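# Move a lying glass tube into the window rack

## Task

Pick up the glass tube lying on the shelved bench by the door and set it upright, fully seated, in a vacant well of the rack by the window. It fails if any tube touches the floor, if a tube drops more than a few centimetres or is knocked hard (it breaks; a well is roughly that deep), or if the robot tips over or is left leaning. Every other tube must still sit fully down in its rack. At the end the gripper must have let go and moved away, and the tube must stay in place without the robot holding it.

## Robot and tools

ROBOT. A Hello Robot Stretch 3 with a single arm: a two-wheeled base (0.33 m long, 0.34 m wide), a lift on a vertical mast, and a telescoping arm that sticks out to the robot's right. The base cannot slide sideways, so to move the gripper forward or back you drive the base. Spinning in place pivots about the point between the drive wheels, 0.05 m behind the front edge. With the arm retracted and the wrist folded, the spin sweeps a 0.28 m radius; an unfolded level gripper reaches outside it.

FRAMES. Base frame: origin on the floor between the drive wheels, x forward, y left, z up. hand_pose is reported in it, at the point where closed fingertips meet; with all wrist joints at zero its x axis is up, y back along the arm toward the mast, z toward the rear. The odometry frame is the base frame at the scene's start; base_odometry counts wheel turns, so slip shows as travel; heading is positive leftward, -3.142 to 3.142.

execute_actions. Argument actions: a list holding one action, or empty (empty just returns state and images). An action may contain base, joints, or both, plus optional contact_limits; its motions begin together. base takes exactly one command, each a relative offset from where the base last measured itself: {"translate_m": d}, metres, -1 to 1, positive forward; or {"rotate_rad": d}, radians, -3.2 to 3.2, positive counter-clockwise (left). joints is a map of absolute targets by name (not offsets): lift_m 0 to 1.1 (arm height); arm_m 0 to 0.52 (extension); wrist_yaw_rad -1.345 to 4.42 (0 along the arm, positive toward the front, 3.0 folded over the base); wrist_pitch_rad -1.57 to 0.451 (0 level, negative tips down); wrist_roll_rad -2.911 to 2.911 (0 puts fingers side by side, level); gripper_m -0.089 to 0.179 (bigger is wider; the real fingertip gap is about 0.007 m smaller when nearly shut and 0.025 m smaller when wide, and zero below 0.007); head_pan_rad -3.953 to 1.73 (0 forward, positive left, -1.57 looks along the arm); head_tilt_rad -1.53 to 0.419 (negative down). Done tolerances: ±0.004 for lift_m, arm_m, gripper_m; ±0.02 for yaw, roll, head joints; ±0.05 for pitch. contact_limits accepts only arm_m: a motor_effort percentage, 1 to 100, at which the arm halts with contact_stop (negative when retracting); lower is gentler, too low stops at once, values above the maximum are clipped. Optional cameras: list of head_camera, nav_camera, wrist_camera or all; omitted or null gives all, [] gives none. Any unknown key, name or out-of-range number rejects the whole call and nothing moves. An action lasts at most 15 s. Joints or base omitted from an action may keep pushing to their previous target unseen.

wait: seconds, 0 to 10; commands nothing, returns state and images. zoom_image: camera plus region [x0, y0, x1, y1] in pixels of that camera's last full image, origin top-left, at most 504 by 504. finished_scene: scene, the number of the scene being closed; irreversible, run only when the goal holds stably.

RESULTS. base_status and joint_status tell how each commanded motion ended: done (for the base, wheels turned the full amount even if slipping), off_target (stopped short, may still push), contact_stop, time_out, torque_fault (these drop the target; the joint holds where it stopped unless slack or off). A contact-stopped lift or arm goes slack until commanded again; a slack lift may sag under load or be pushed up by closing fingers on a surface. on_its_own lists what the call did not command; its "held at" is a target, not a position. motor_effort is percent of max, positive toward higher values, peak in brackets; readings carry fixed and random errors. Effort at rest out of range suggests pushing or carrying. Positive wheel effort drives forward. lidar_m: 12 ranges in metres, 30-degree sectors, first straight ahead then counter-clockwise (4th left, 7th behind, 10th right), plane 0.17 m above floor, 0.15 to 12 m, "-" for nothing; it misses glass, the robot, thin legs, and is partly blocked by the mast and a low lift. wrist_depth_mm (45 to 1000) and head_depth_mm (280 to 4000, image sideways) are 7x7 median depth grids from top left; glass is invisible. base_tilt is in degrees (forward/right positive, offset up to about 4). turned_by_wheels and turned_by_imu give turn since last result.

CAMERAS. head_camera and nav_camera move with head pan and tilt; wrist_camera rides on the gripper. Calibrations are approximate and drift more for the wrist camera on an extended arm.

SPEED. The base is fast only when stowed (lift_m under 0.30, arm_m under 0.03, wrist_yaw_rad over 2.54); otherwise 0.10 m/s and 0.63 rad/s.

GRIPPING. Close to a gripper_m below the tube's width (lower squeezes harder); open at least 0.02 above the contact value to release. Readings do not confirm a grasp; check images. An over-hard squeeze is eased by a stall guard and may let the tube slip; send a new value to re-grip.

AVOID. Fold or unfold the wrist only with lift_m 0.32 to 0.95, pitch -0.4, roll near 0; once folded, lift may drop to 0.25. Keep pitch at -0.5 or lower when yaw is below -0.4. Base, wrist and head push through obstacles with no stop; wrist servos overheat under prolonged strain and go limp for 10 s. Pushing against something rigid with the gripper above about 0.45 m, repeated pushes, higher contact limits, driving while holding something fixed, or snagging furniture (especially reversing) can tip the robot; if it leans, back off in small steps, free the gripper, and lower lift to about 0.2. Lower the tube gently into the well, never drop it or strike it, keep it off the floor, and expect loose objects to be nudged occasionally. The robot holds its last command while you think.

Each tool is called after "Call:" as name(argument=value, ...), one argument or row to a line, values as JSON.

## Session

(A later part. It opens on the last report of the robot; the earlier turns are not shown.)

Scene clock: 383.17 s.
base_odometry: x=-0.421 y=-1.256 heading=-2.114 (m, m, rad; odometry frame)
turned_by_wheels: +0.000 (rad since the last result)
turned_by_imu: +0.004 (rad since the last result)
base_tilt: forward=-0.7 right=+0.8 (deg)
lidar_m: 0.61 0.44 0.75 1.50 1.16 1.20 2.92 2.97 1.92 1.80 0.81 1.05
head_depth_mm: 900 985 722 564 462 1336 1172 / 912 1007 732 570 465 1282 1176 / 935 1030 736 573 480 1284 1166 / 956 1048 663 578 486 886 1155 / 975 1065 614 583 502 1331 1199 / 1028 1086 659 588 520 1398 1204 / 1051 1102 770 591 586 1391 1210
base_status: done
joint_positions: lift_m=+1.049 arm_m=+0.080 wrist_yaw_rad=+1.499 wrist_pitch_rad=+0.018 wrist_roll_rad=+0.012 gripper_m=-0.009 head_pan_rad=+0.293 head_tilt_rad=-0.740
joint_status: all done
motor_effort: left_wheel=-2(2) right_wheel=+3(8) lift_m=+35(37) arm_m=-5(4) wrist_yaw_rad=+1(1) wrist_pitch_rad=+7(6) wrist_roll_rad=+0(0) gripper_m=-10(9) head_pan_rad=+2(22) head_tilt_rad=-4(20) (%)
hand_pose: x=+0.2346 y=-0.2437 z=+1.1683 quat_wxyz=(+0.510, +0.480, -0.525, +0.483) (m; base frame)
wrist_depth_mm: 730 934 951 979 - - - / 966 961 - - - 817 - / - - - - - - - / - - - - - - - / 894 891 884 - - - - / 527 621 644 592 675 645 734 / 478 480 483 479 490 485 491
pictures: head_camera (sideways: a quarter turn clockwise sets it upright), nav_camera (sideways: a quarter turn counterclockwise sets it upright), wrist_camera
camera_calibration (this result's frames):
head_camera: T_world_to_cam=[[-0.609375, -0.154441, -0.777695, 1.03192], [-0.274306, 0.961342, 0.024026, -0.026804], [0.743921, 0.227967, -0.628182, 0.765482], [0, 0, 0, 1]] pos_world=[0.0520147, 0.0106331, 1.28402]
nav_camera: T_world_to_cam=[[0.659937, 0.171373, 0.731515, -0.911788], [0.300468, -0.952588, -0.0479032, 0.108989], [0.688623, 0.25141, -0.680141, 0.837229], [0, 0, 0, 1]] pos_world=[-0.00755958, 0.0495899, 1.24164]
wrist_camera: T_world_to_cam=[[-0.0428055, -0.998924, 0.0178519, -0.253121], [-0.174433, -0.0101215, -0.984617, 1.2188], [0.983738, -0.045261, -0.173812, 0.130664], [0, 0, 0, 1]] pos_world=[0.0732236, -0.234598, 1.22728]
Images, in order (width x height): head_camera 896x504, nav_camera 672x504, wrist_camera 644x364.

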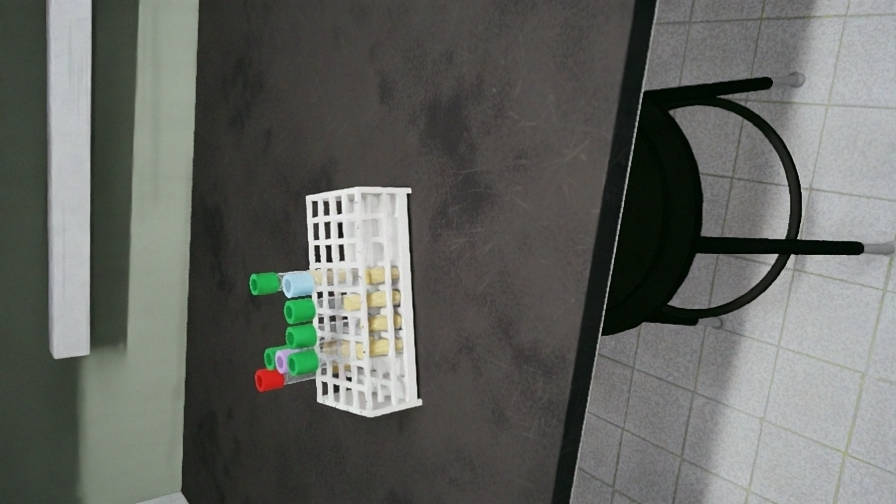

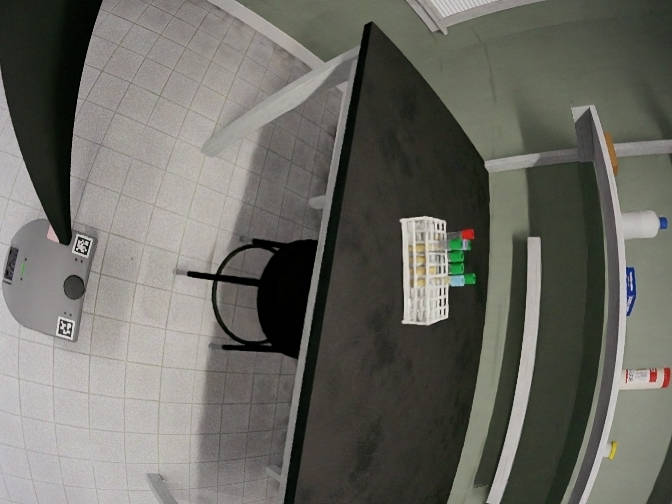

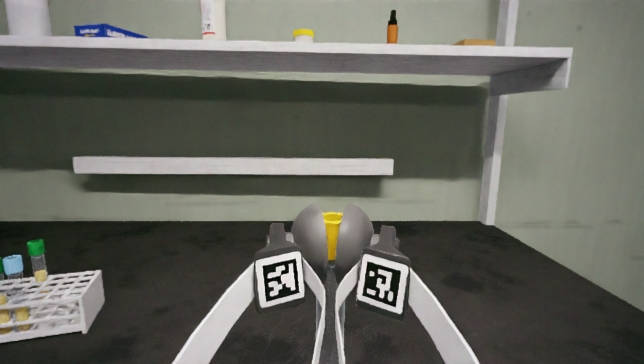

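Call:
execute_actions(
  actions=[
    {"base": {"rotate_rad": 1.89}, "joints": {"head_pan_rad": -1.5, "head_tilt_rad": -0.7, "arm_m": 0.2}},
  ],
)

Scene clock: 400.00 s.
base_odometry: x=-0.421 y=-1.256 heading=-0.224 (m, m, rad; odometry frame)
turned_by_wheels: +1.890 (rad since the last result)
turned_by_imu: +1.871 (rad since the last result)
base_tilt: forward=-0.7 right=+0.8 (deg)
lidar_m: 1.47 1.16 1.81 2.97 2.11 1.81 0.81 1.14 0.61 0.44 0.75 0.77
head_depth_mm: - 993 775 590 478 1010 1166 / - - 747 594 482 822 1181 / 953 - 640 601 485 834 1163 / 999 1108 620 605 503 1318 1194 / 1024 - - 613 522 1418 1227 / 1060 1162 778 618 541 1431 1226 / 1108 1252 793 621 1592 1436 1210
base_status: done
joint_positions: lift_m=+1.049 arm_m=+0.200 wrist_yaw_rad=+1.499 wrist_pitch_rad=+0.018 wrist_roll_rad=+0.012 gripper_m=-0.009 head_pan_rad=-1.493 head_tilt_rad=-0.705
joint_status: all done
motor_effort: left_wheel=-2(6) right_wheel=+4(9) lift_m=+34(34) arm_m=+2(4) wrist_yaw_rad=+1(1) wrist_pitch_rad=+5(7) wrist_roll_rad=+0(0) gripper_m=-10(10) head_pan_rad=-4(41) head_tilt_rad=+2(7) (%)
hand_pose: x=+0.2346 y=-0.3631 z=+1.1683 quat_wxyz=(+0.510, +0.480, -0.525, +0.483) (m; base frame)
wrist_depth_mm: - - - - - - - / - - - - - - - / - - - - - - - / - - - - - - - / - - - - - - - / - - - - - - - / - - - - - 491 491
pictures: head_camera (sideways: a quarter turn clockwise sets it upright), nav_camera (sideways: a quarter turn counterclockwise sets it upright), wrist_camera
camera_calibration (this result's frames):
head_camera: T_world_to_cam=[[-0.0186479, 0.600108, -0.799701, 1.057], [0.997667, 0.0637075, 0.0245429, -0.0352372], [0.0656754, -0.797378, -0.599896, 0.732822], [0, 0, 0, 1]] pos_world=[0.00673748, -0.0477335, 1.28577]
nav_camera: T_world_to_cam=[[0.0245266, -0.654735, 0.755461, -0.939122], [-0.994632, -0.0919706, -0.0474167, 0.116258], [0.100525, -0.750242, -0.653476, 0.806133], [0, 0, 0, 1]] pos_world=[0.0576301, 0.00061168, 1.24177]
wrist_camera: T_world_to_cam=[[-0.0428055, -0.998924, 0.0178508, -0.372438], [-0.174432, -0.0101204, -0.984617, 1.21759], [0.983738, -0.0452608, -0.173812, 0.125258], [0, 0, 0, 1]] pos_world=[0.0732236, -0.354045, 1.22728]
Images, in order (width x height): head_camera 896x504, nav_camera 672x504, wrist_camera 644x364.

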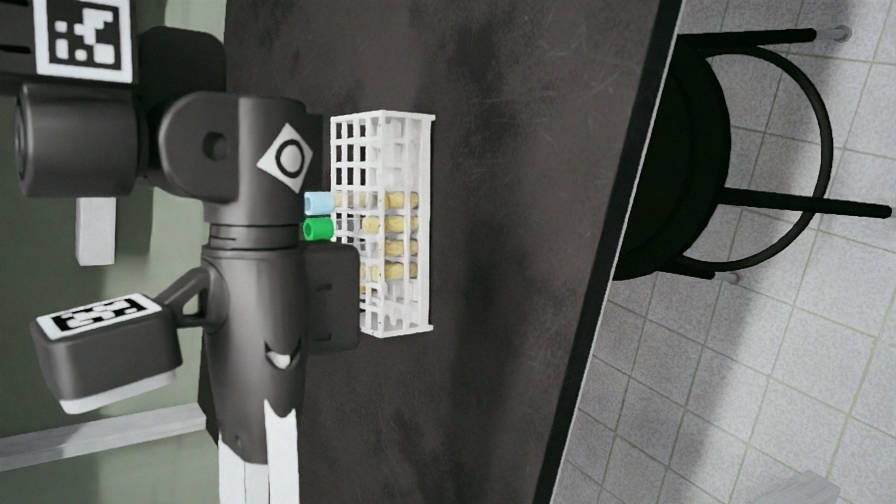

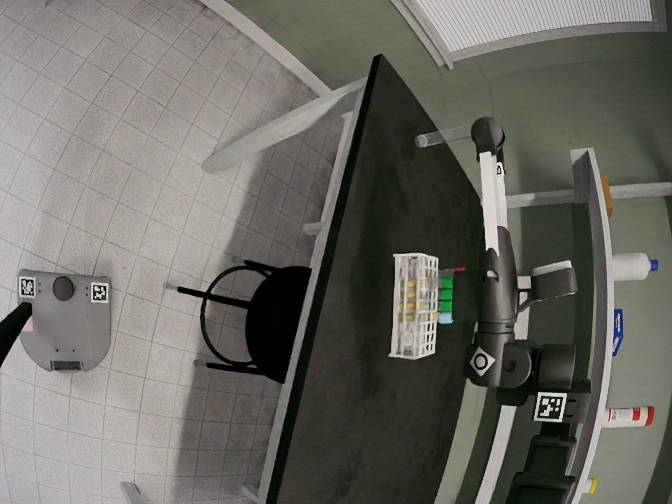

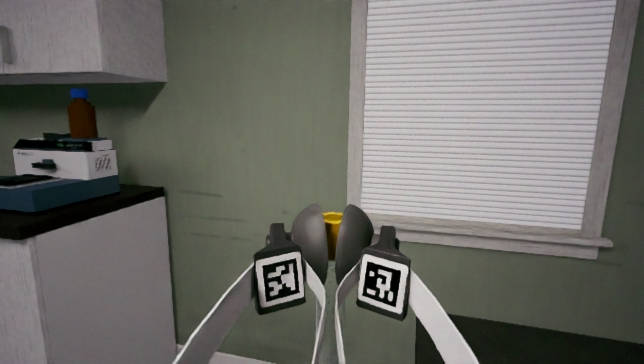

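Call:
execute_actions(
  actions=[
    {"base": {"translate_m": -0.37}, "joints": {"head_pan_rad": -1.05, "head_tilt_rad": -0.55, "arm_m": 0.33}},
  ],
)

Scene clock: 409.97 s.
base_odometry: x=-0.782 y=-1.174 heading=-0.225 (m, m, rad; odometry frame)
turned_by_wheels: +0.000 (rad since the last result)
turned_by_imu: +0.001 (rad since the last result)
base_tilt: forward=-0.8 right=+0.8 (deg)
lidar_m: 1.67 1.50 2.54 2.98 1.69 1.45 0.47 0.45 0.90 0.57 0.58 1.04
head_depth_mm: 952 1001 982 747 563 453 378 / 1024 1081 1048 754 570 456 383 / 1113 1198 1068 729 573 459 413 / 1199 1306 1162 692 578 464 1249 / 1160 1473 1180 722 583 510 1317 / 1426 1649 1207 756 592 1564 1328 / 1633 1853 1941 799 671 1568 1338
base_status: done
joint_positions: lift_m=+1.049 arm_m=+0.330 wrist_yaw_rad=+1.499 wrist_pitch_rad=+0.018 wrist_roll_rad=+0.012 gripper_m=-0.009 head_pan_rad=-1.057 head_tilt_rad=-0.557
joint_status: all done
motor_effort: left_wheel=-2(4) right_wheel=+4(5) lift_m=+34(35) arm_m=+4(5) wrist_yaw_rad=+1(1) wrist_pitch_rad=+6(6) wrist_roll_rad=+0(0) gripper_m=-10(9) head_pan_rad=+2(29) head_tilt_rad=+3(16) (%)
hand_pose: x=+0.2346 y=-0.4931 z=+1.1683 quat_wxyz=(+0.510, +0.480, -0.525, +0.483) (m; base frame)
wrist_depth_mm: - - - - - - 591 / - - - - - - 671 / - - - - - - - / - - - - - - - / - - - - - - - / - - - 597 665 632 646 / - - - 466 383 487 490
pictures: head_camera (sideways: a quarter turn clockwise sets it upright), nav_camera (sideways: a quarter turn counterclockwise sets it upright), wrist_camera
camera_calibration (this result's frames):
head_camera: T_world_to_cam=[[-0.209145, 0.427678, -0.879403, 1.16209], [0.875589, 0.482339, 0.026337, -0.0368332], [0.435434, -0.764487, -0.475349, 0.568523], [0, 0, 0, 1]] pos_world=[0.0277408, -0.0446041, 1.29316]
nav_camera: T_world_to_cam=[[0.240453, -0.479871, 0.843745, -1.05553], [-0.859398, -0.509344, -0.0447705, 0.111997], [0.451241, -0.714347, -0.534874, 0.649701], [0, 0, 0, 1]] pos_world=[0.0568834, 0.0146384, 1.24312]
wrist_camera: T_world_to_cam=[[-0.0428055, -0.998924, 0.0178507, -0.502278], [-0.174433, -0.0101204, -0.984617, 1.21627], [0.983738, -0.0452607, -0.173812, 0.119375], [0, 0, 0, 1]] pos_world=[0.0732236, -0.484025, 1.22728]
Images, in order (width x height): head_camera 896x504, nav_camera 672x504, wrist_camera 644x364.

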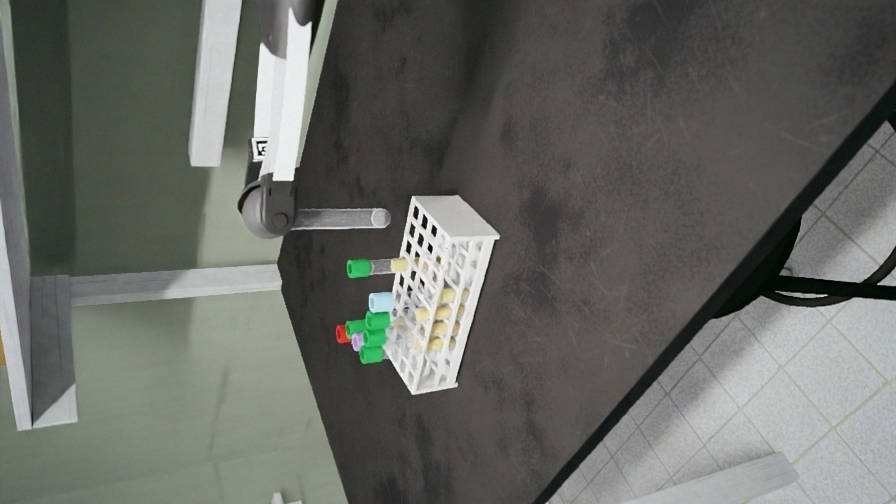

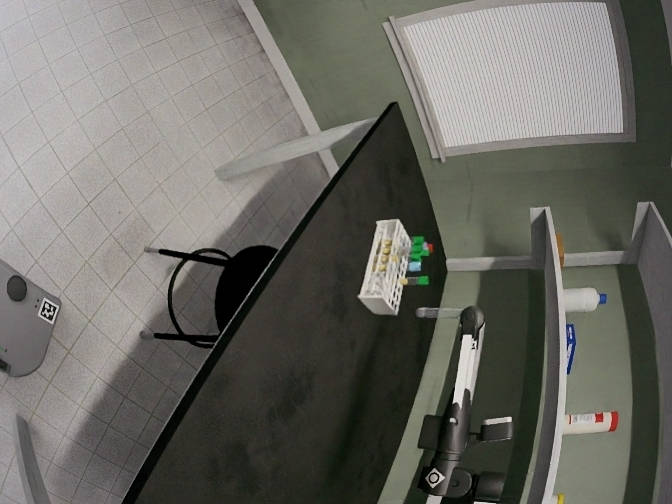

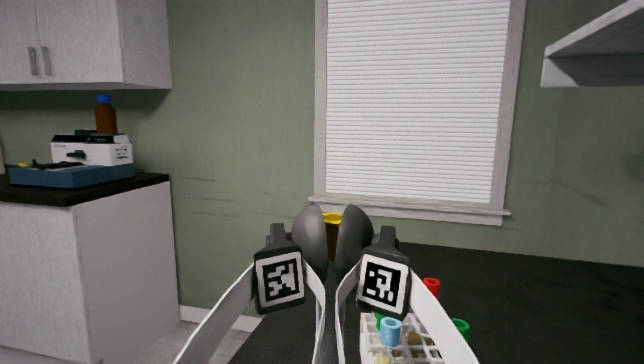

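Call:
execute_actions(
  actions=[
    {"joints": {"lift_m": 0.972, "arm_m": 0.375, "head_pan_rad": -1.1, "head_tilt_rad": -0.52}},
  ],
  cameras=["head_camera", "wrist_camera"],
)

Scene clock: 418.40 s.
base_odometry: x=-0.782 y=-1.174 heading=-0.225 (m, m, rad; odometry frame)
turned_by_wheels: +0.000 (rad since the last result)
turned_by_imu: +0.001 (rad since the last result)
base_tilt: forward=-0.7 right=+0.9 (deg)
lidar_m: 1.67 1.51 2.54 2.98 1.69 1.45 0.46 0.45 0.90 0.57 0.58 1.04
head_depth_mm: 930 980 1075 749 586 465 386 / 995 1062 1151 781 591 468 389 / 1067 1162 1245 788 596 473 403 / 1155 1281 1279 732 604 476 1243 / 1167 1376 1303 720 607 493 1282 / 1101 1564 1651 759 613 1512 1353 / 1571 1763 1948 848 642 1651 1341
base_status: not commanded
joint_positions: lift_m=+0.973 arm_m=+0.375 wrist_yaw_rad=+1.499 wrist_pitch_rad=+0.018 wrist_roll_rad=+0.012 gripper_m=-0.009 head_pan_rad=-1.093 head_tilt_rad=-0.527
joint_status: all done
motor_effort: left_wheel=-2(2) right_wheel=+4(4) lift_m=+9(30) arm_m=+3(4) wrist_yaw_rad=+1(1) wrist_pitch_rad=+5(6) wrist_roll_rad=+0(0) gripper_m=-10(10) head_pan_rad=-3(10) head_tilt_rad=+3(7) (%)
hand_pose: x=+0.2346 y=-0.5381 z=+1.0920 quat_wxyz=(+0.510, +0.480, -0.525, +0.483) (m; base frame)
wrist_depth_mm: - - - - - - 644 / - - - - - - - / - - - - - - - / - - - - - - - / - - - - 690 705 695 / - - - 364 480 483 488 / - - 366 344 311 368 372
pictures: head_camera (sideways: a quarter turn clockwise sets it upright), wrist_camera
camera_calibration (this result's frames):
head_camera: T_world_to_cam=[[-0.181699, 0.411713, -0.893016, 1.17968], [0.891932, 0.451385, 0.0266263, -0.0373106], [0.414056, -0.791672, -0.449236, 0.534676], [0, 0, 0, 1]] pos_world=[0.0262386, -0.0455588, 1.29466]
wrist_camera: T_world_to_cam=[[-0.0428082, -0.998924, 0.0178553, -0.545872], [-0.174277, -0.0101316, -0.984645, 1.14063], [0.983766, -0.0452626, -0.173656, 0.103886], [0, 0, 0, 1]] pos_world=[0.0732174, -0.529026, 1.1509]
Images, in order (width x height): head_camera 896x504, wrist_camera 644x364.

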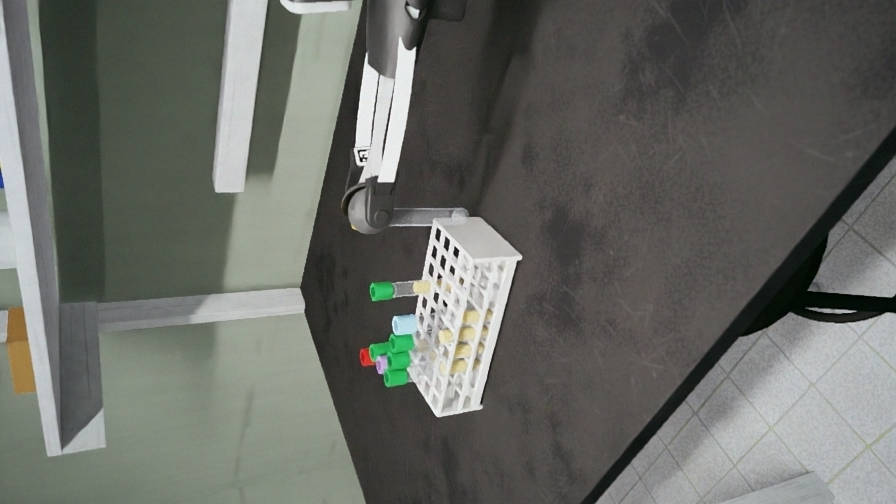

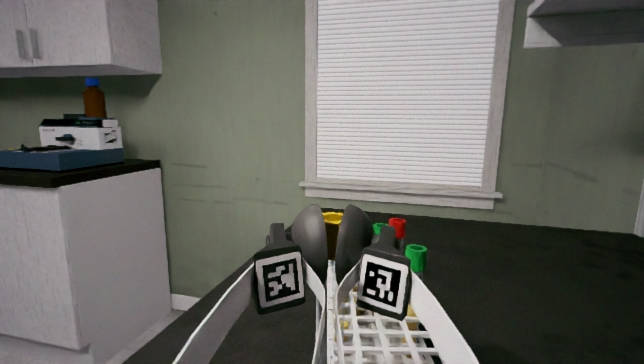

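Call:
execute_actions(
  actions=[],
)

Scene clock: 431.60 s.
base_odometry: x=-0.782 y=-1.174 heading=-0.225 (m, m, rad; odometry frame)
turned_by_wheels: +0.000 (rad since the last result)
turned_by_imu: +0.001 (rad since the last result)
base_tilt: forward=-0.9 right=+0.9 (deg)
lidar_m: 1.67 1.51 2.54 2.98 1.69 1.45 0.47 0.45 0.90 0.56 0.58 1.04
head_depth_mm: 931 981 1073 751 587 466 387 / 997 1058 1142 779 592 468 388 / 1070 1168 1247 788 597 473 402 / 1163 1280 1274 734 604 477 1244 / 1166 1378 1298 720 607 495 1288 / 1104 1585 1664 758 612 1507 1353 / 1568 1766 1919 853 641 1650 1345
base_status: not commanded
joint_positions: lift_m=+0.973 arm_m=+0.375 wrist_yaw_rad=+1.499 wrist_pitch_rad=+0.018 wrist_roll_rad=+0.012 gripper_m=-0.009 head_pan_rad=-1.093 head_tilt_rad=-0.527
joint_status: all done
motor_effort: left_wheel=-2(2) right_wheel=+4(4) lift_m=+9(30) arm_m=+3(4) wrist_yaw_rad=+1(1) wrist_pitch_rad=+6(6) wrist_roll_rad=+0(0) gripper_m=-10(10) head_pan_rad=-3(10) head_tilt_rad=+3(7) (%)
hand_pose: x=+0.2346 y=-0.5381 z=+1.0920 quat_wxyz=(+0.510, +0.480, -0.525, +0.483) (m; base frame)
wrist_depth_mm: - - - - - - 647 / - - - - - - - / - - - - - - - / - - - - - - - / - - - - 691 702 700 / - - - 369 476 483 487 / - - 364 345 311 369 372
pictures: head_camera (sideways: a quarter turn clockwise sets it upright), nav_camera (sideways: a quarter turn counterclockwise sets it upright), wrist_camera
camera_calibration (this result's frames):
head_camera: T_world_to_cam=[[-0.181699, 0.411713, -0.893016, 1.17968], [0.891932, 0.451384, 0.0266263, -0.0373106], [0.414056, -0.791672, -0.449237, 0.534676], [0, 0, 0, 1]] pos_world=[0.0262386, -0.0455588, 1.29466]
nav_camera: T_world_to_cam=[[0.21159, -0.465903, 0.859165, -1.07546], [-0.876475, -0.479422, -0.044125, 0.111262], [0.43246, -0.7437, -0.509793, 0.617183], [0, 0, 0, 1]] pos_world=[0.0581681, 0.0112801, 1.24354]
wrist_camera: T_world_to_cam=[[-0.0428084, -0.998924, 0.0178552, -0.545872], [-0.174277, -0.0101314, -0.984645, 1.14063], [0.983766, -0.0452628, -0.173656, 0.103886], [0, 0, 0, 1]] pos_world=[0.0732174, -0.529027, 1.1509]
Images, in order (width x height): head_camera 896x504, nav_camera 672x504, wrist_camera 644x364.

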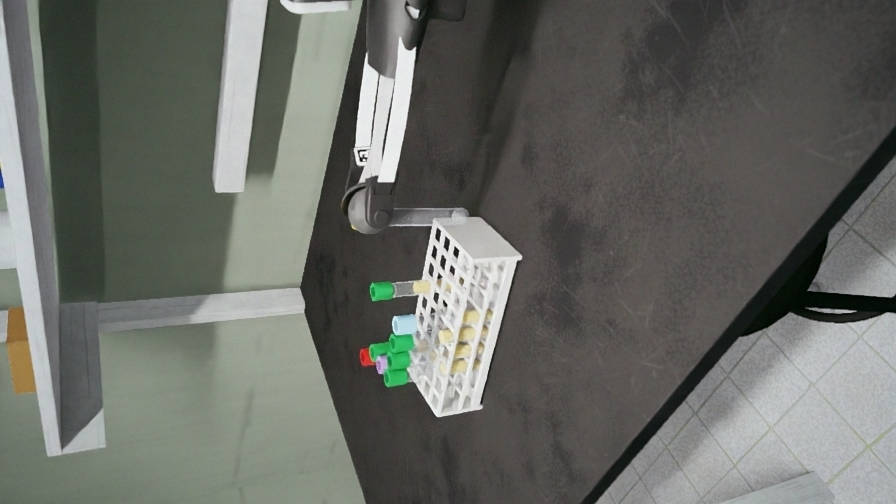

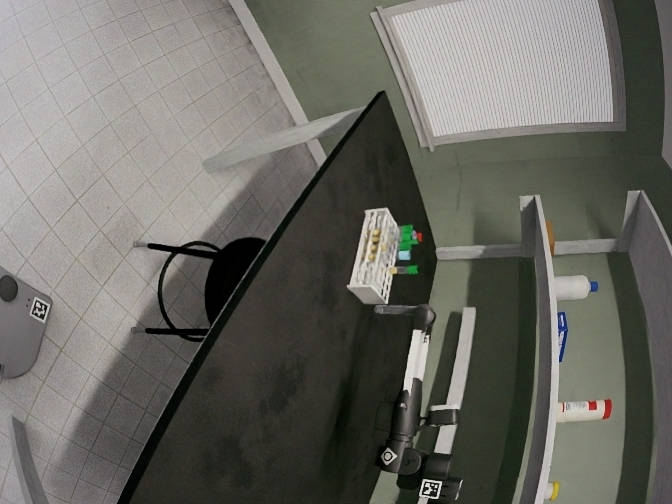

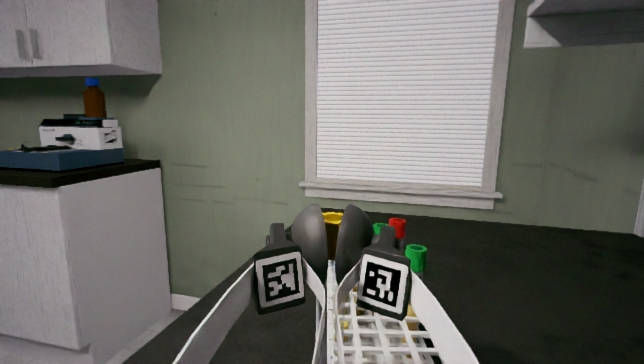

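Call:
execute_actions(
  actions=[
    {"base":{"translate_m":0.097},"joints":{"arm_m":0.388,"head_pan_rad":-1.15,"head_tilt_rad":-0.55}},
  ],
)

Scene clock: 438.67 s.
base_odometry: x=-0.687 y=-1.196 heading=-0.225 (m, m, rad; odometry frame)
turned_by_wheels: +0.000 (rad since the last result)
turned_by_imu: +0.001 (rad since the last result)
base_tilt: forward=-0.8 right=+0.9 (deg)
lidar_m: 1.62 1.41 2.34 2.98 1.92 1.54 0.54 0.55 0.93 0.55 0.52 0.96
head_depth_mm: 935 987 1097 728 575 458 381 / 993 1048 1144 771 579 463 394 / 1065 1150 1213 709 584 465 768 / 1145 1260 1301 677 589 470 886 / 1117 1357 1232 699 596 517 1339 / 1037 1505 1602 813 601 1578 1339 / 1497 1675 1857 820 654 1631 1303
base_status: done
joint_positions: lift_m=+0.973 arm_m=+0.388 wrist_yaw_rad=+1.499 wrist_pitch_rad=+0.018 wrist_roll_rad=+0.012 gripper_m=-0.009 head_pan_rad=-1.143 head_tilt_rad=-0.543
joint_status: all done
motor_effort: left_wheel=-2(3) right_wheel=+4(9) lift_m=+9(8) arm_m=+4(7) wrist_yaw_rad=+1(2) wrist_pitch_rad=+6(6) wrist_roll_rad=+0(1) gripper_m=-9(10) head_pan_rad=-4(10) head_tilt_rad=-3(4) (%)
hand_pose: x=+0.2346 y=-0.5511 z=+1.0920 quat_wxyz=(+0.510, +0.480, -0.525, +0.483) (m; base frame)
wrist_depth_mm: - - - - - - 582 / - - - - - - - / - - - - - - - / - - - - - - - / - - - - 724 - 884 / - - - 253 481 484 487 / - - 366 335 288 368 373
pictures: head_camera (sideways: a quarter turn clockwise sets it upright), nav_camera (sideways: a quarter turn counterclockwise sets it upright), wrist_camera
camera_calibration (this result's frames):
head_camera: T_world_to_cam=[[-0.166717, 0.433004, -0.88584, 1.17022], [0.913536, 0.405895, 0.0264747, -0.0372443], [0.371022, -0.804833, -0.463234, 0.553153], [0, 0, 0, 1]] pos_world=[0.0238883, -0.0463985, 1.29386]
nav_camera: T_world_to_cam=[[0.19364, -0.488127, 0.85102, -1.06473], [-0.899614, -0.434415, -0.0444746, 0.111857], [0.391405, -0.756978, -0.523246, 0.634938], [0, 0, 0, 1]] pos_world=[0.0582848, 0.0095023, 1.24331]
wrist_camera: T_world_to_cam=[[-0.0428083, -0.998924, 0.0178552, -0.558851], [-0.174277, -0.0101314, -0.984645, 1.14049], [0.983766, -0.0452627, -0.173656, 0.103298], [0, 0, 0, 1]] pos_world=[0.0732174, -0.542019, 1.1509]
Images, in order (width x height): head_camera 896x504, nav_camera 672x504, wrist_camera 644x364.

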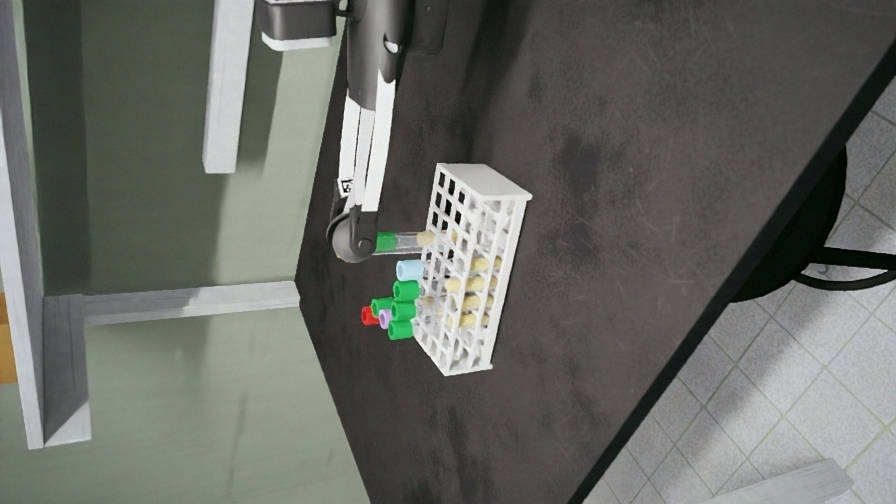

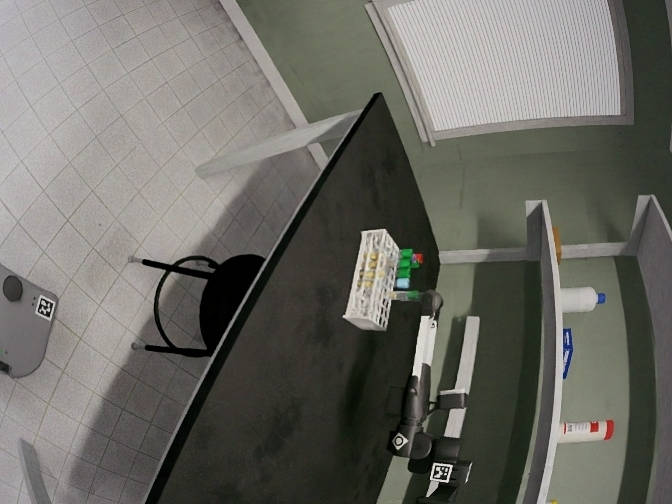

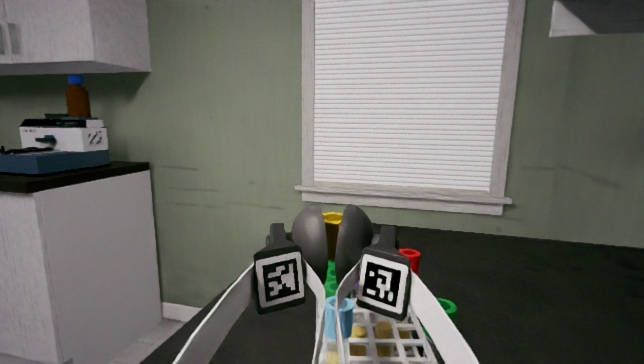

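Call:
zoom_image(
  camera="head_camera",
  region=[320, 150, 540, 300],
)

Call:
zoom_image(
  camera="wrist_camera",
  region=[250, 200, 470, 364],
)

Region (320, 150, 540, 300) of head_camera's 896x504 image, scaled by 2.291, with more detail than that image has; it fills the top 344 rows of this view, and the rest is white.

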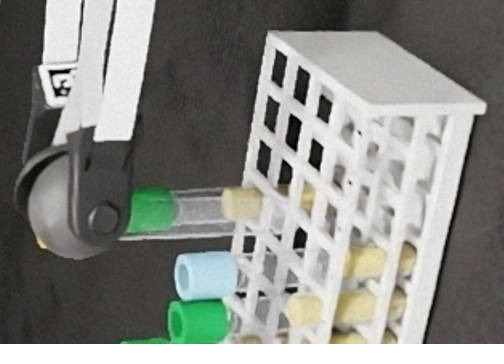

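Region (250, 200, 470, 364) of wrist_camera's 644x364 image, scaled by 2.291; it fills the top 376 rows of this view, and the rest is white.

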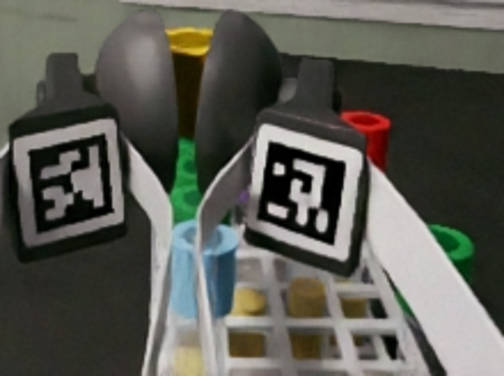

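Call:
zoom_image(
  camera="head_camera",
  region=[370, 180, 500, 290],
)

Region (370, 180, 500, 290) of head_camera's 896x504 image, scaled by 3.877, with more detail than that image has; it fills the top 426 rows of this view, and the rest is white.

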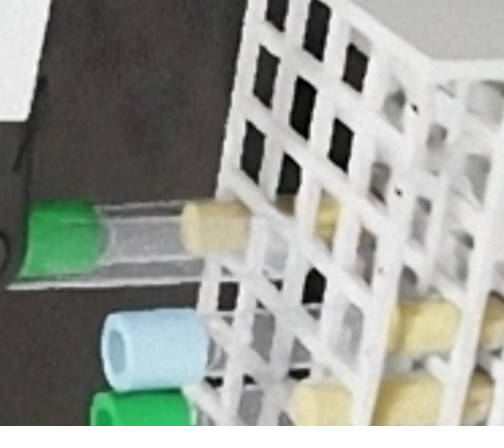

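Call:
execute_actions(
  actions=[
    {"base":{"translate_m":-0.017},"joints":{"arm_m":0.391,"lift_m":0.964}},
  ],
  cameras=["head_camera","wrist_camera"],
)

Call:
zoom_image(
  camera="head_camera",
  region=[370, 190, 500, 300],
)

Call:
zoom_image(
  camera="wrist_camera",
  region=[270, 230, 420, 364],
)

Scene clock: 477.97 s.
base_odometry: x=-0.704 y=-1.192 heading=-0.225 (m, m, rad; odometry frame)
turned_by_wheels: +0.000 (rad since the last result)
turned_by_imu: +0.001 (rad since the last result)
base_tilt: forward=-0.7 right=+0.8 (deg)
lidar_m: 1.63 1.43 2.38 3.57 1.91 1.53 0.53 0.53 0.92 0.56 0.54 0.97
head_depth_mm: 932 981 1084 701 573 458 382 / 992 1048 1136 757 579 462 392 / 1060 1144 1201 746 585 464 766 / 1144 1252 1294 708 588 469 886 / 1141 1324 1237 696 594 503 1292 / 1052 1500 1577 777 602 1527 1337 / 1477 1670 1830 822 630 1630 1309
base_status: done
joint_positions: lift_m=+0.965 arm_m=+0.391 wrist_yaw_rad=+1.499 wrist_pitch_rad=+0.018 wrist_roll_rad=+0.012 gripper_m=-0.009 head_pan_rad=-1.143 head_tilt_rad=-0.543
joint_status: all done
motor_effort: left_wheel=-2(4) right_wheel=+3(6) lift_m=+9(9) arm_m=+4(4) wrist_yaw_rad=+2(1) wrist_pitch_rad=+5(6) wrist_roll_rad=+0(0) gripper_m=-9(9) head_pan_rad=-3(3) head_tilt_rad=-4(3) (%)
hand_pose: x=+0.2346 y=-0.5541 z=+1.0840 quat_wxyz=(+0.510, +0.480, -0.525, +0.483) (m; base frame)
wrist_depth_mm: - - - - - - 587 / - - - - - - - / - - - - - - - / - - - - - - - / - - - - 697 673 872 / - - - 309 464 468 470 / - - 353 324 281 359 361
pictures: head_camera (sideways: a quarter turn clockwise sets it upright), wrist_camera
camera_calibration (this result's frames):
head_camera: T_world_to_cam=[[-0.166717, 0.433015, -0.885835, 1.17022], [0.91354, 0.405886, 0.0264745, -0.0372442], [0.371012, -0.804832, -0.463245, 0.553167], [0, 0, 0, 1]] pos_world=[0.0238878, -0.0463986, 1.29386]
wrist_camera: T_world_to_cam=[[-0.0428084, -0.998924, 0.0178552, -0.561712], [-0.174277, -0.0101314, -0.984645, 1.13258], [0.983766, -0.0452628, -0.173656, 0.101772], [0, 0, 0, 1]] pos_world=[0.0732174, -0.545026, 1.14289]
Images, in order (width x height): head_camera 896x504, wrist_camera 644x364.

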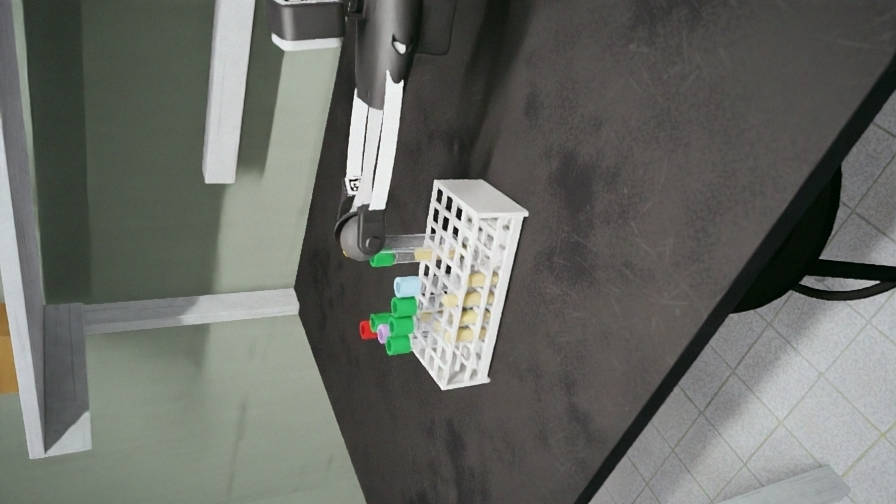

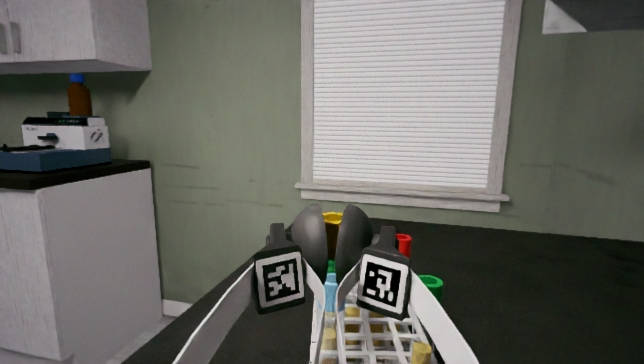

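Region (370, 190, 500, 300) of head_camera's 896x504 image, scaled by 3.877, with more detail than that image has; it fills the top 426 rows of this view, and the rest is white.

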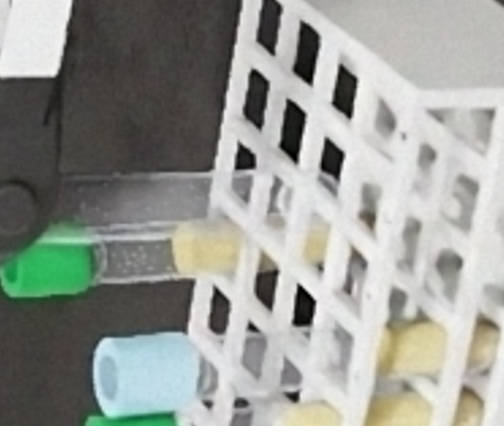

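Region (270, 230, 420, 364) of wrist_camera's 644x364 image, scaled by 3.360; it fills the top 450 rows of this view, and the rest is white.

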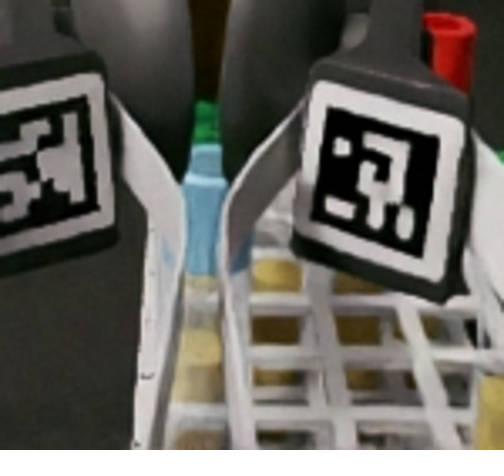

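Call:
zoom_image(
  camera="head_camera",
  region=[420, 210, 490, 270],
)

Region (420, 210, 490, 270) of head_camera's 896x504 image, scaled by 7.200, with more detail than that image has; it fills the top 432 rows of this view, and the rest is white.

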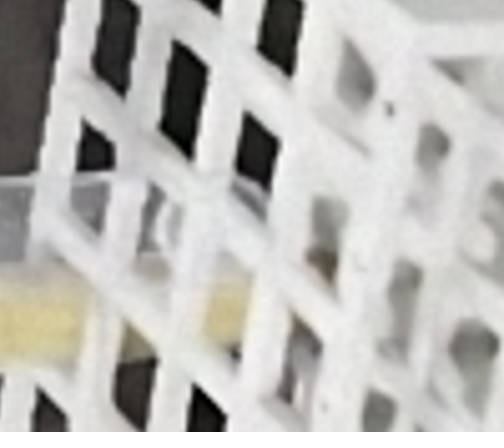

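Call:
execute_actions(
  actions=[
    {"joints":{"lift_m":0.954}},
  ],
  cameras=["head_camera","wrist_camera"],
)

Call:
zoom_image(
  camera="head_camera",
  region=[380, 195, 500, 295],
)

Scene clock: 489.03 s.
base_odometry: x=-0.704 y=-1.192 heading=-0.225 (m, m, rad; odometry frame)
turned_by_wheels: +0.000 (rad since the last result)
turned_by_imu: +0.001 (rad since the last result)
base_tilt: forward=-0.6 right=+0.9 (deg)
lidar_m: 1.63 1.43 2.39 3.58 1.91 1.53 0.53 0.53 0.92 0.56 0.54 0.97
head_depth_mm: 931 978 1066 700 574 459 381 / 996 1042 1123 743 578 463 392 / 1057 1144 1197 710 582 466 765 / 1140 1255 1281 706 588 469 887 / 1134 1319 1234 695 593 503 1301 / 1054 1506 1552 777 600 1547 1346 / 1476 1673 1830 822 633 1635 1308
base_status: not commanded
joint_positions: lift_m=+0.955 arm_m=+0.391 wrist_yaw_rad=+1.499 wrist_pitch_rad=+0.018 wrist_roll_rad=+0.012 gripper_m=-0.009 head_pan_rad=-1.143 head_tilt_rad=-0.543
joint_status: all done
motor_effort: left_wheel=-2(2) right_wheel=+3(3) lift_m=+8(11) arm_m=+3(4) wrist_yaw_rad=+1(1) wrist_pitch_rad=+6(6) wrist_roll_rad=+0(0) gripper_m=-10(10) head_pan_rad=-4(4) head_tilt_rad=-3(3) (%)
hand_pose: x=+0.2346 y=-0.5541 z=+1.0740 quat_wxyz=(+0.510, +0.480, -0.525, +0.483) (m; base frame)
wrist_depth_mm: - - - - - - 598 / - - - - - - - / - - - - - - - / - - - - - - - / - - - - 667 639 660 / - - - 296 231 448 450 / - - 338 304 259 344 345
pictures: head_camera (sideways: a quarter turn clockwise sets it upright), wrist_camera
camera_calibration (this result's frames):
head_camera: T_world_to_cam=[[-0.166717, 0.433015, -0.885835, 1.17022], [0.91354, 0.405886, 0.0264745, -0.0372442], [0.371012, -0.804832, -0.463245, 0.553167], [0, 0, 0, 1]] pos_world=[0.0238878, -0.0463986, 1.29386]
wrist_camera: T_world_to_cam=[[-0.0428084, -0.998924, 0.0178552, -0.561534], [-0.174277, -0.0101314, -0.984645, 1.12275], [0.983766, -0.0452628, -0.173656, 0.100037], [0, 0, 0, 1]] pos_world=[0.0732174, -0.545026, 1.1329]
Images, in order (width x height): head_camera 896x504, wrist_camera 644x364.

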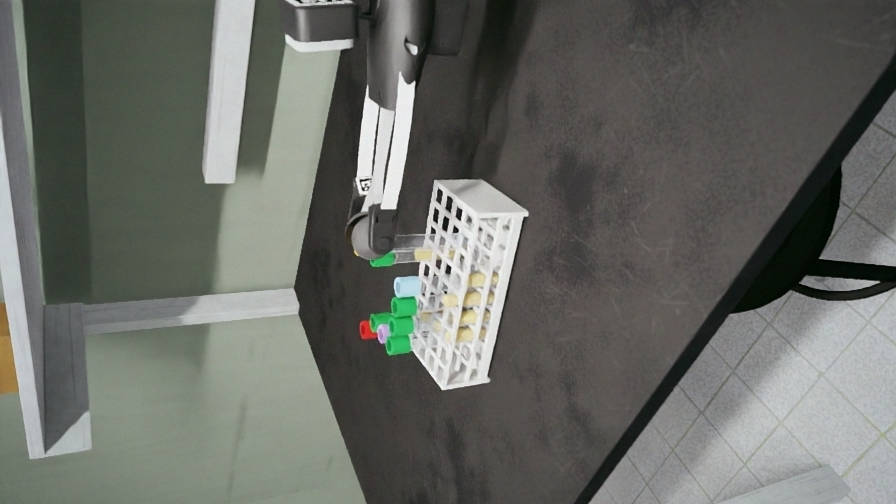

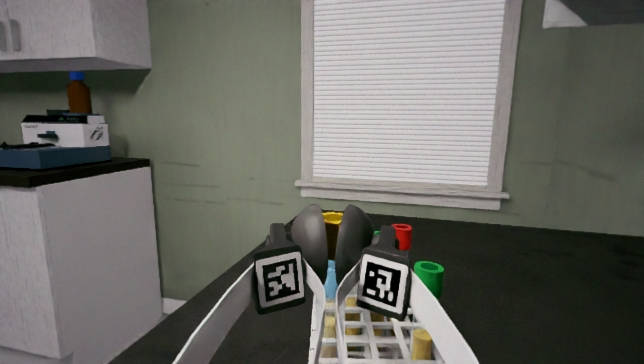

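Region (380, 195, 500, 295) of head_camera's 896x504 image, scaled by 4.200, with more detail than that image has.

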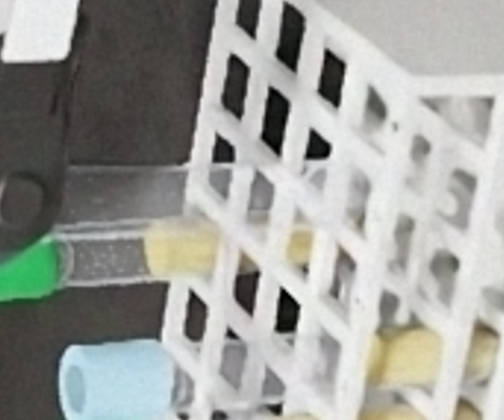

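Call:
execute_actions(
  actions=[
    {"joints":{"lift_m":0.945}},
  ],
  cameras=["head_camera","wrist_camera"],
)

Call:
zoom_image(
  camera="head_camera",
  region=[380, 195, 500, 295],
)

Scene clock: 492.60 s.
base_odometry: x=-0.704 y=-1.192 heading=-0.225 (m, m, rad; odometry frame)
turned_by_wheels: +0.000 (rad since the last result)
turned_by_imu: +0.001 (rad since the last result)
base_tilt: forward=-0.7 right=+0.9 (deg)
lidar_m: 1.63 1.42 2.38 3.58 1.91 1.53 0.53 0.53 0.92 0.55 0.53 0.97
head_depth_mm: 933 976 1048 697 573 459 381 / 989 1042 1128 739 578 463 393 / 1061 1136 1200 714 583 465 767 / 1146 1251 1221 706 589 469 885 / 1135 1328 1239 695 594 503 1304 / 1056 1496 1565 778 600 1539 1336 / 1469 1686 1840 820 632 1617 1308
base_status: not commanded
joint_positions: lift_m=+0.946 arm_m=+0.391 wrist_yaw_rad=+1.499 wrist_pitch_rad=+0.018 wrist_roll_rad=+0.012 gripper_m=-0.009 head_pan_rad=-1.143 head_tilt_rad=-0.543
joint_status: all done
motor_effort: left_wheel=-2(2) right_wheel=+3(3) lift_m=+8(8) arm_m=+3(2) wrist_yaw_rad=+1(1) wrist_pitch_rad=+6(6) wrist_roll_rad=+0(0) gripper_m=-10(9) head_pan_rad=-4(3) head_tilt_rad=-3(3) (%)
hand_pose: x=+0.2346 y=-0.5541 z=+1.0650 quat_wxyz=(+0.510, +0.480, -0.525, +0.483) (m; base frame)
wrist_depth_mm: - - - - - - 916 / - - - - - - - / - - - - - - - / - - - - - - - / - - - - 614 619 620 / - - 447 300 382 429 432 / - 348 321 285 244 328 329
pictures: head_camera (sideways: a quarter turn clockwise sets it upright), wrist_camera
camera_calibration (this result's frames):
head_camera: T_world_to_cam=[[-0.166717, 0.433015, -0.885835, 1.17022], [0.91354, 0.405886, 0.0264745, -0.0372442], [0.371012, -0.804832, -0.463245, 0.553167], [0, 0, 0, 1]] pos_world=[0.0238878, -0.0463986, 1.29386]
wrist_camera: T_world_to_cam=[[-0.0428085, -0.998924, 0.0178551, -0.561373], [-0.174277, -0.0101312, -0.984645, 1.11388], [0.983766, -0.0452629, -0.173656, 0.0984733], [0, 0, 0, 1]] pos_world=[0.0732174, -0.545026, 1.1239]
Images, in order (width x height): head_camera 896x504, wrist_camera 644x364.

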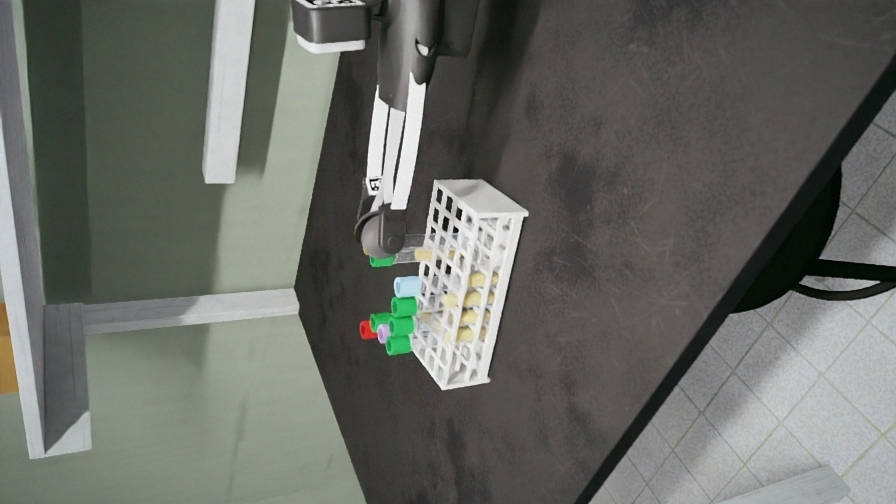

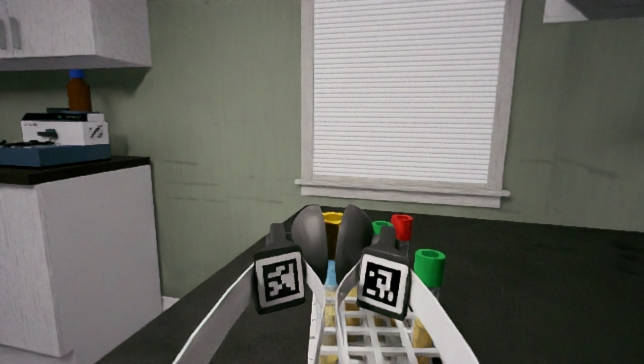

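Region (380, 195, 500, 295) of head_camera's 896x504 image, scaled by 4.200, with more detail than that image has.

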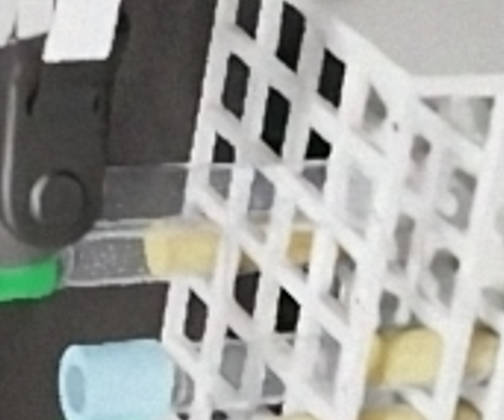

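Call:
execute_actions(
  actions=[
    {"joints":{"lift_m":0.922}},
  ],
  cameras=["head_camera","wrist_camera"],
)

Call:
zoom_image(
  camera="head_camera",
  region=[370, 180, 530, 310],
)

Scene clock: 496.20 s.
base_odometry: x=-0.704 y=-1.192 heading=-0.225 (m, m, rad; odometry frame)
turned_by_wheels: +0.000 (rad since the last result)
turned_by_imu: +0.001 (rad since the last result)
base_tilt: forward=-0.7 right=+0.8 (deg)
lidar_m: 1.62 1.43 2.38 3.57 1.90 1.52 0.53 0.53 0.92 0.56 0.54 0.97
head_depth_mm: 929 985 1059 - 574 459 382 / 995 1047 1109 743 579 462 393 / 1057 1133 1190 690 583 465 768 / 1138 1251 1212 678 590 468 886 / 1138 1319 1230 695 594 503 1299 / 1054 1495 1568 776 599 1538 1336 / 1480 1677 1848 819 629 1631 1320
base_status: not commanded
joint_positions: lift_m=+0.923 arm_m=+0.391 wrist_yaw_rad=+1.499 wrist_pitch_rad=+0.018 wrist_roll_rad=+0.012 gripper_m=-0.009 head_pan_rad=-1.143 head_tilt_rad=-0.543
joint_status: all done
motor_effort: left_wheel=-2(2) right_wheel=+3(3) lift_m=+8(7) arm_m=+3(3) wrist_yaw_rad=+1(1) wrist_pitch_rad=+6(6) wrist_roll_rad=+0(0) gripper_m=-10(10) head_pan_rad=-4(3) head_tilt_rad=-3(3) (%)
hand_pose: x=+0.2346 y=-0.5541 z=+1.0420 quat_wxyz=(+0.510, +0.480, -0.525, +0.483) (m; base frame)
wrist_depth_mm: - - - - - - - / - - - - - - - / - - - - - - - / - - - - - - - / - - - - 501 549 559 / - - 386 294 382 382 383 / - 287 288 225 222 291 292
pictures: head_camera (sideways: a quarter turn clockwise sets it upright), wrist_camera
camera_calibration (this result's frames):
head_camera: T_world_to_cam=[[-0.166717, 0.433015, -0.885835, 1.17022], [0.91354, 0.405886, 0.0264745, -0.0372442], [0.371011, -0.804832, -0.463245, 0.553167], [0, 0, 0, 1]] pos_world=[0.0238878, -0.0463986, 1.29386]
wrist_camera: T_world_to_cam=[[-0.0428086, -0.998924, 0.0178551, -0.560962], [-0.174277, -0.0101312, -0.984645, 1.09124], [0.983766, -0.045263, -0.173656, 0.0944805], [0, 0, 0, 1]] pos_world=[0.0732174, -0.545026, 1.10091]
Images, in order (width x height): head_camera 896x504, wrist_camera 644x364.

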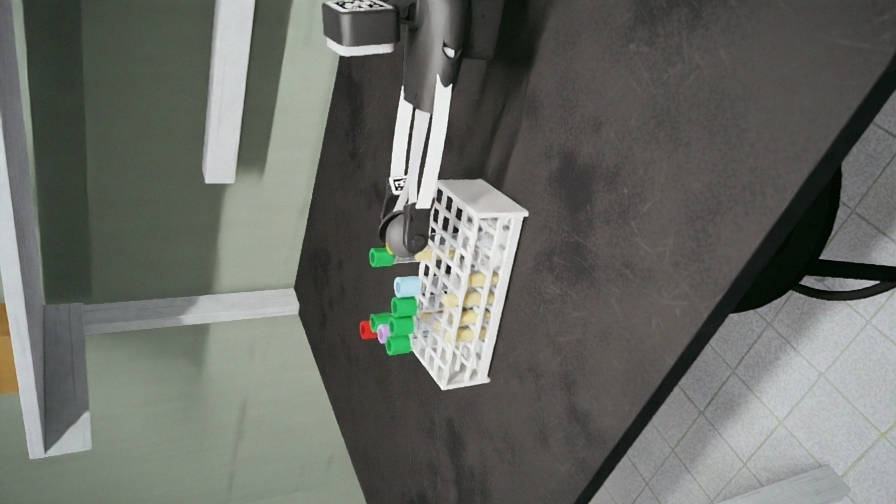

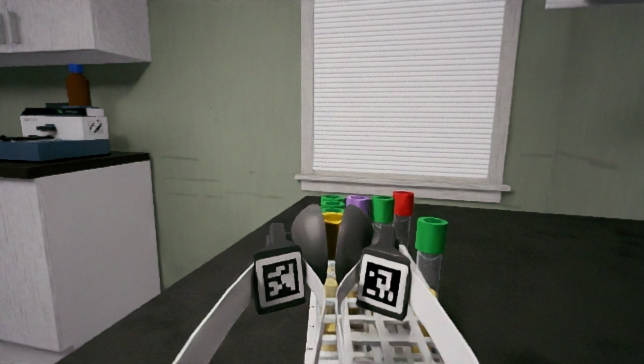

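Region (370, 180, 530, 310) of head_camera's 896x504 image, scaled by 3.150, with more detail than that image has; it fills the top 410 rows of this view, and the rest is white.

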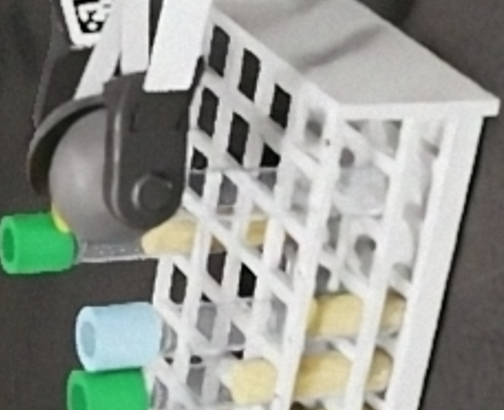

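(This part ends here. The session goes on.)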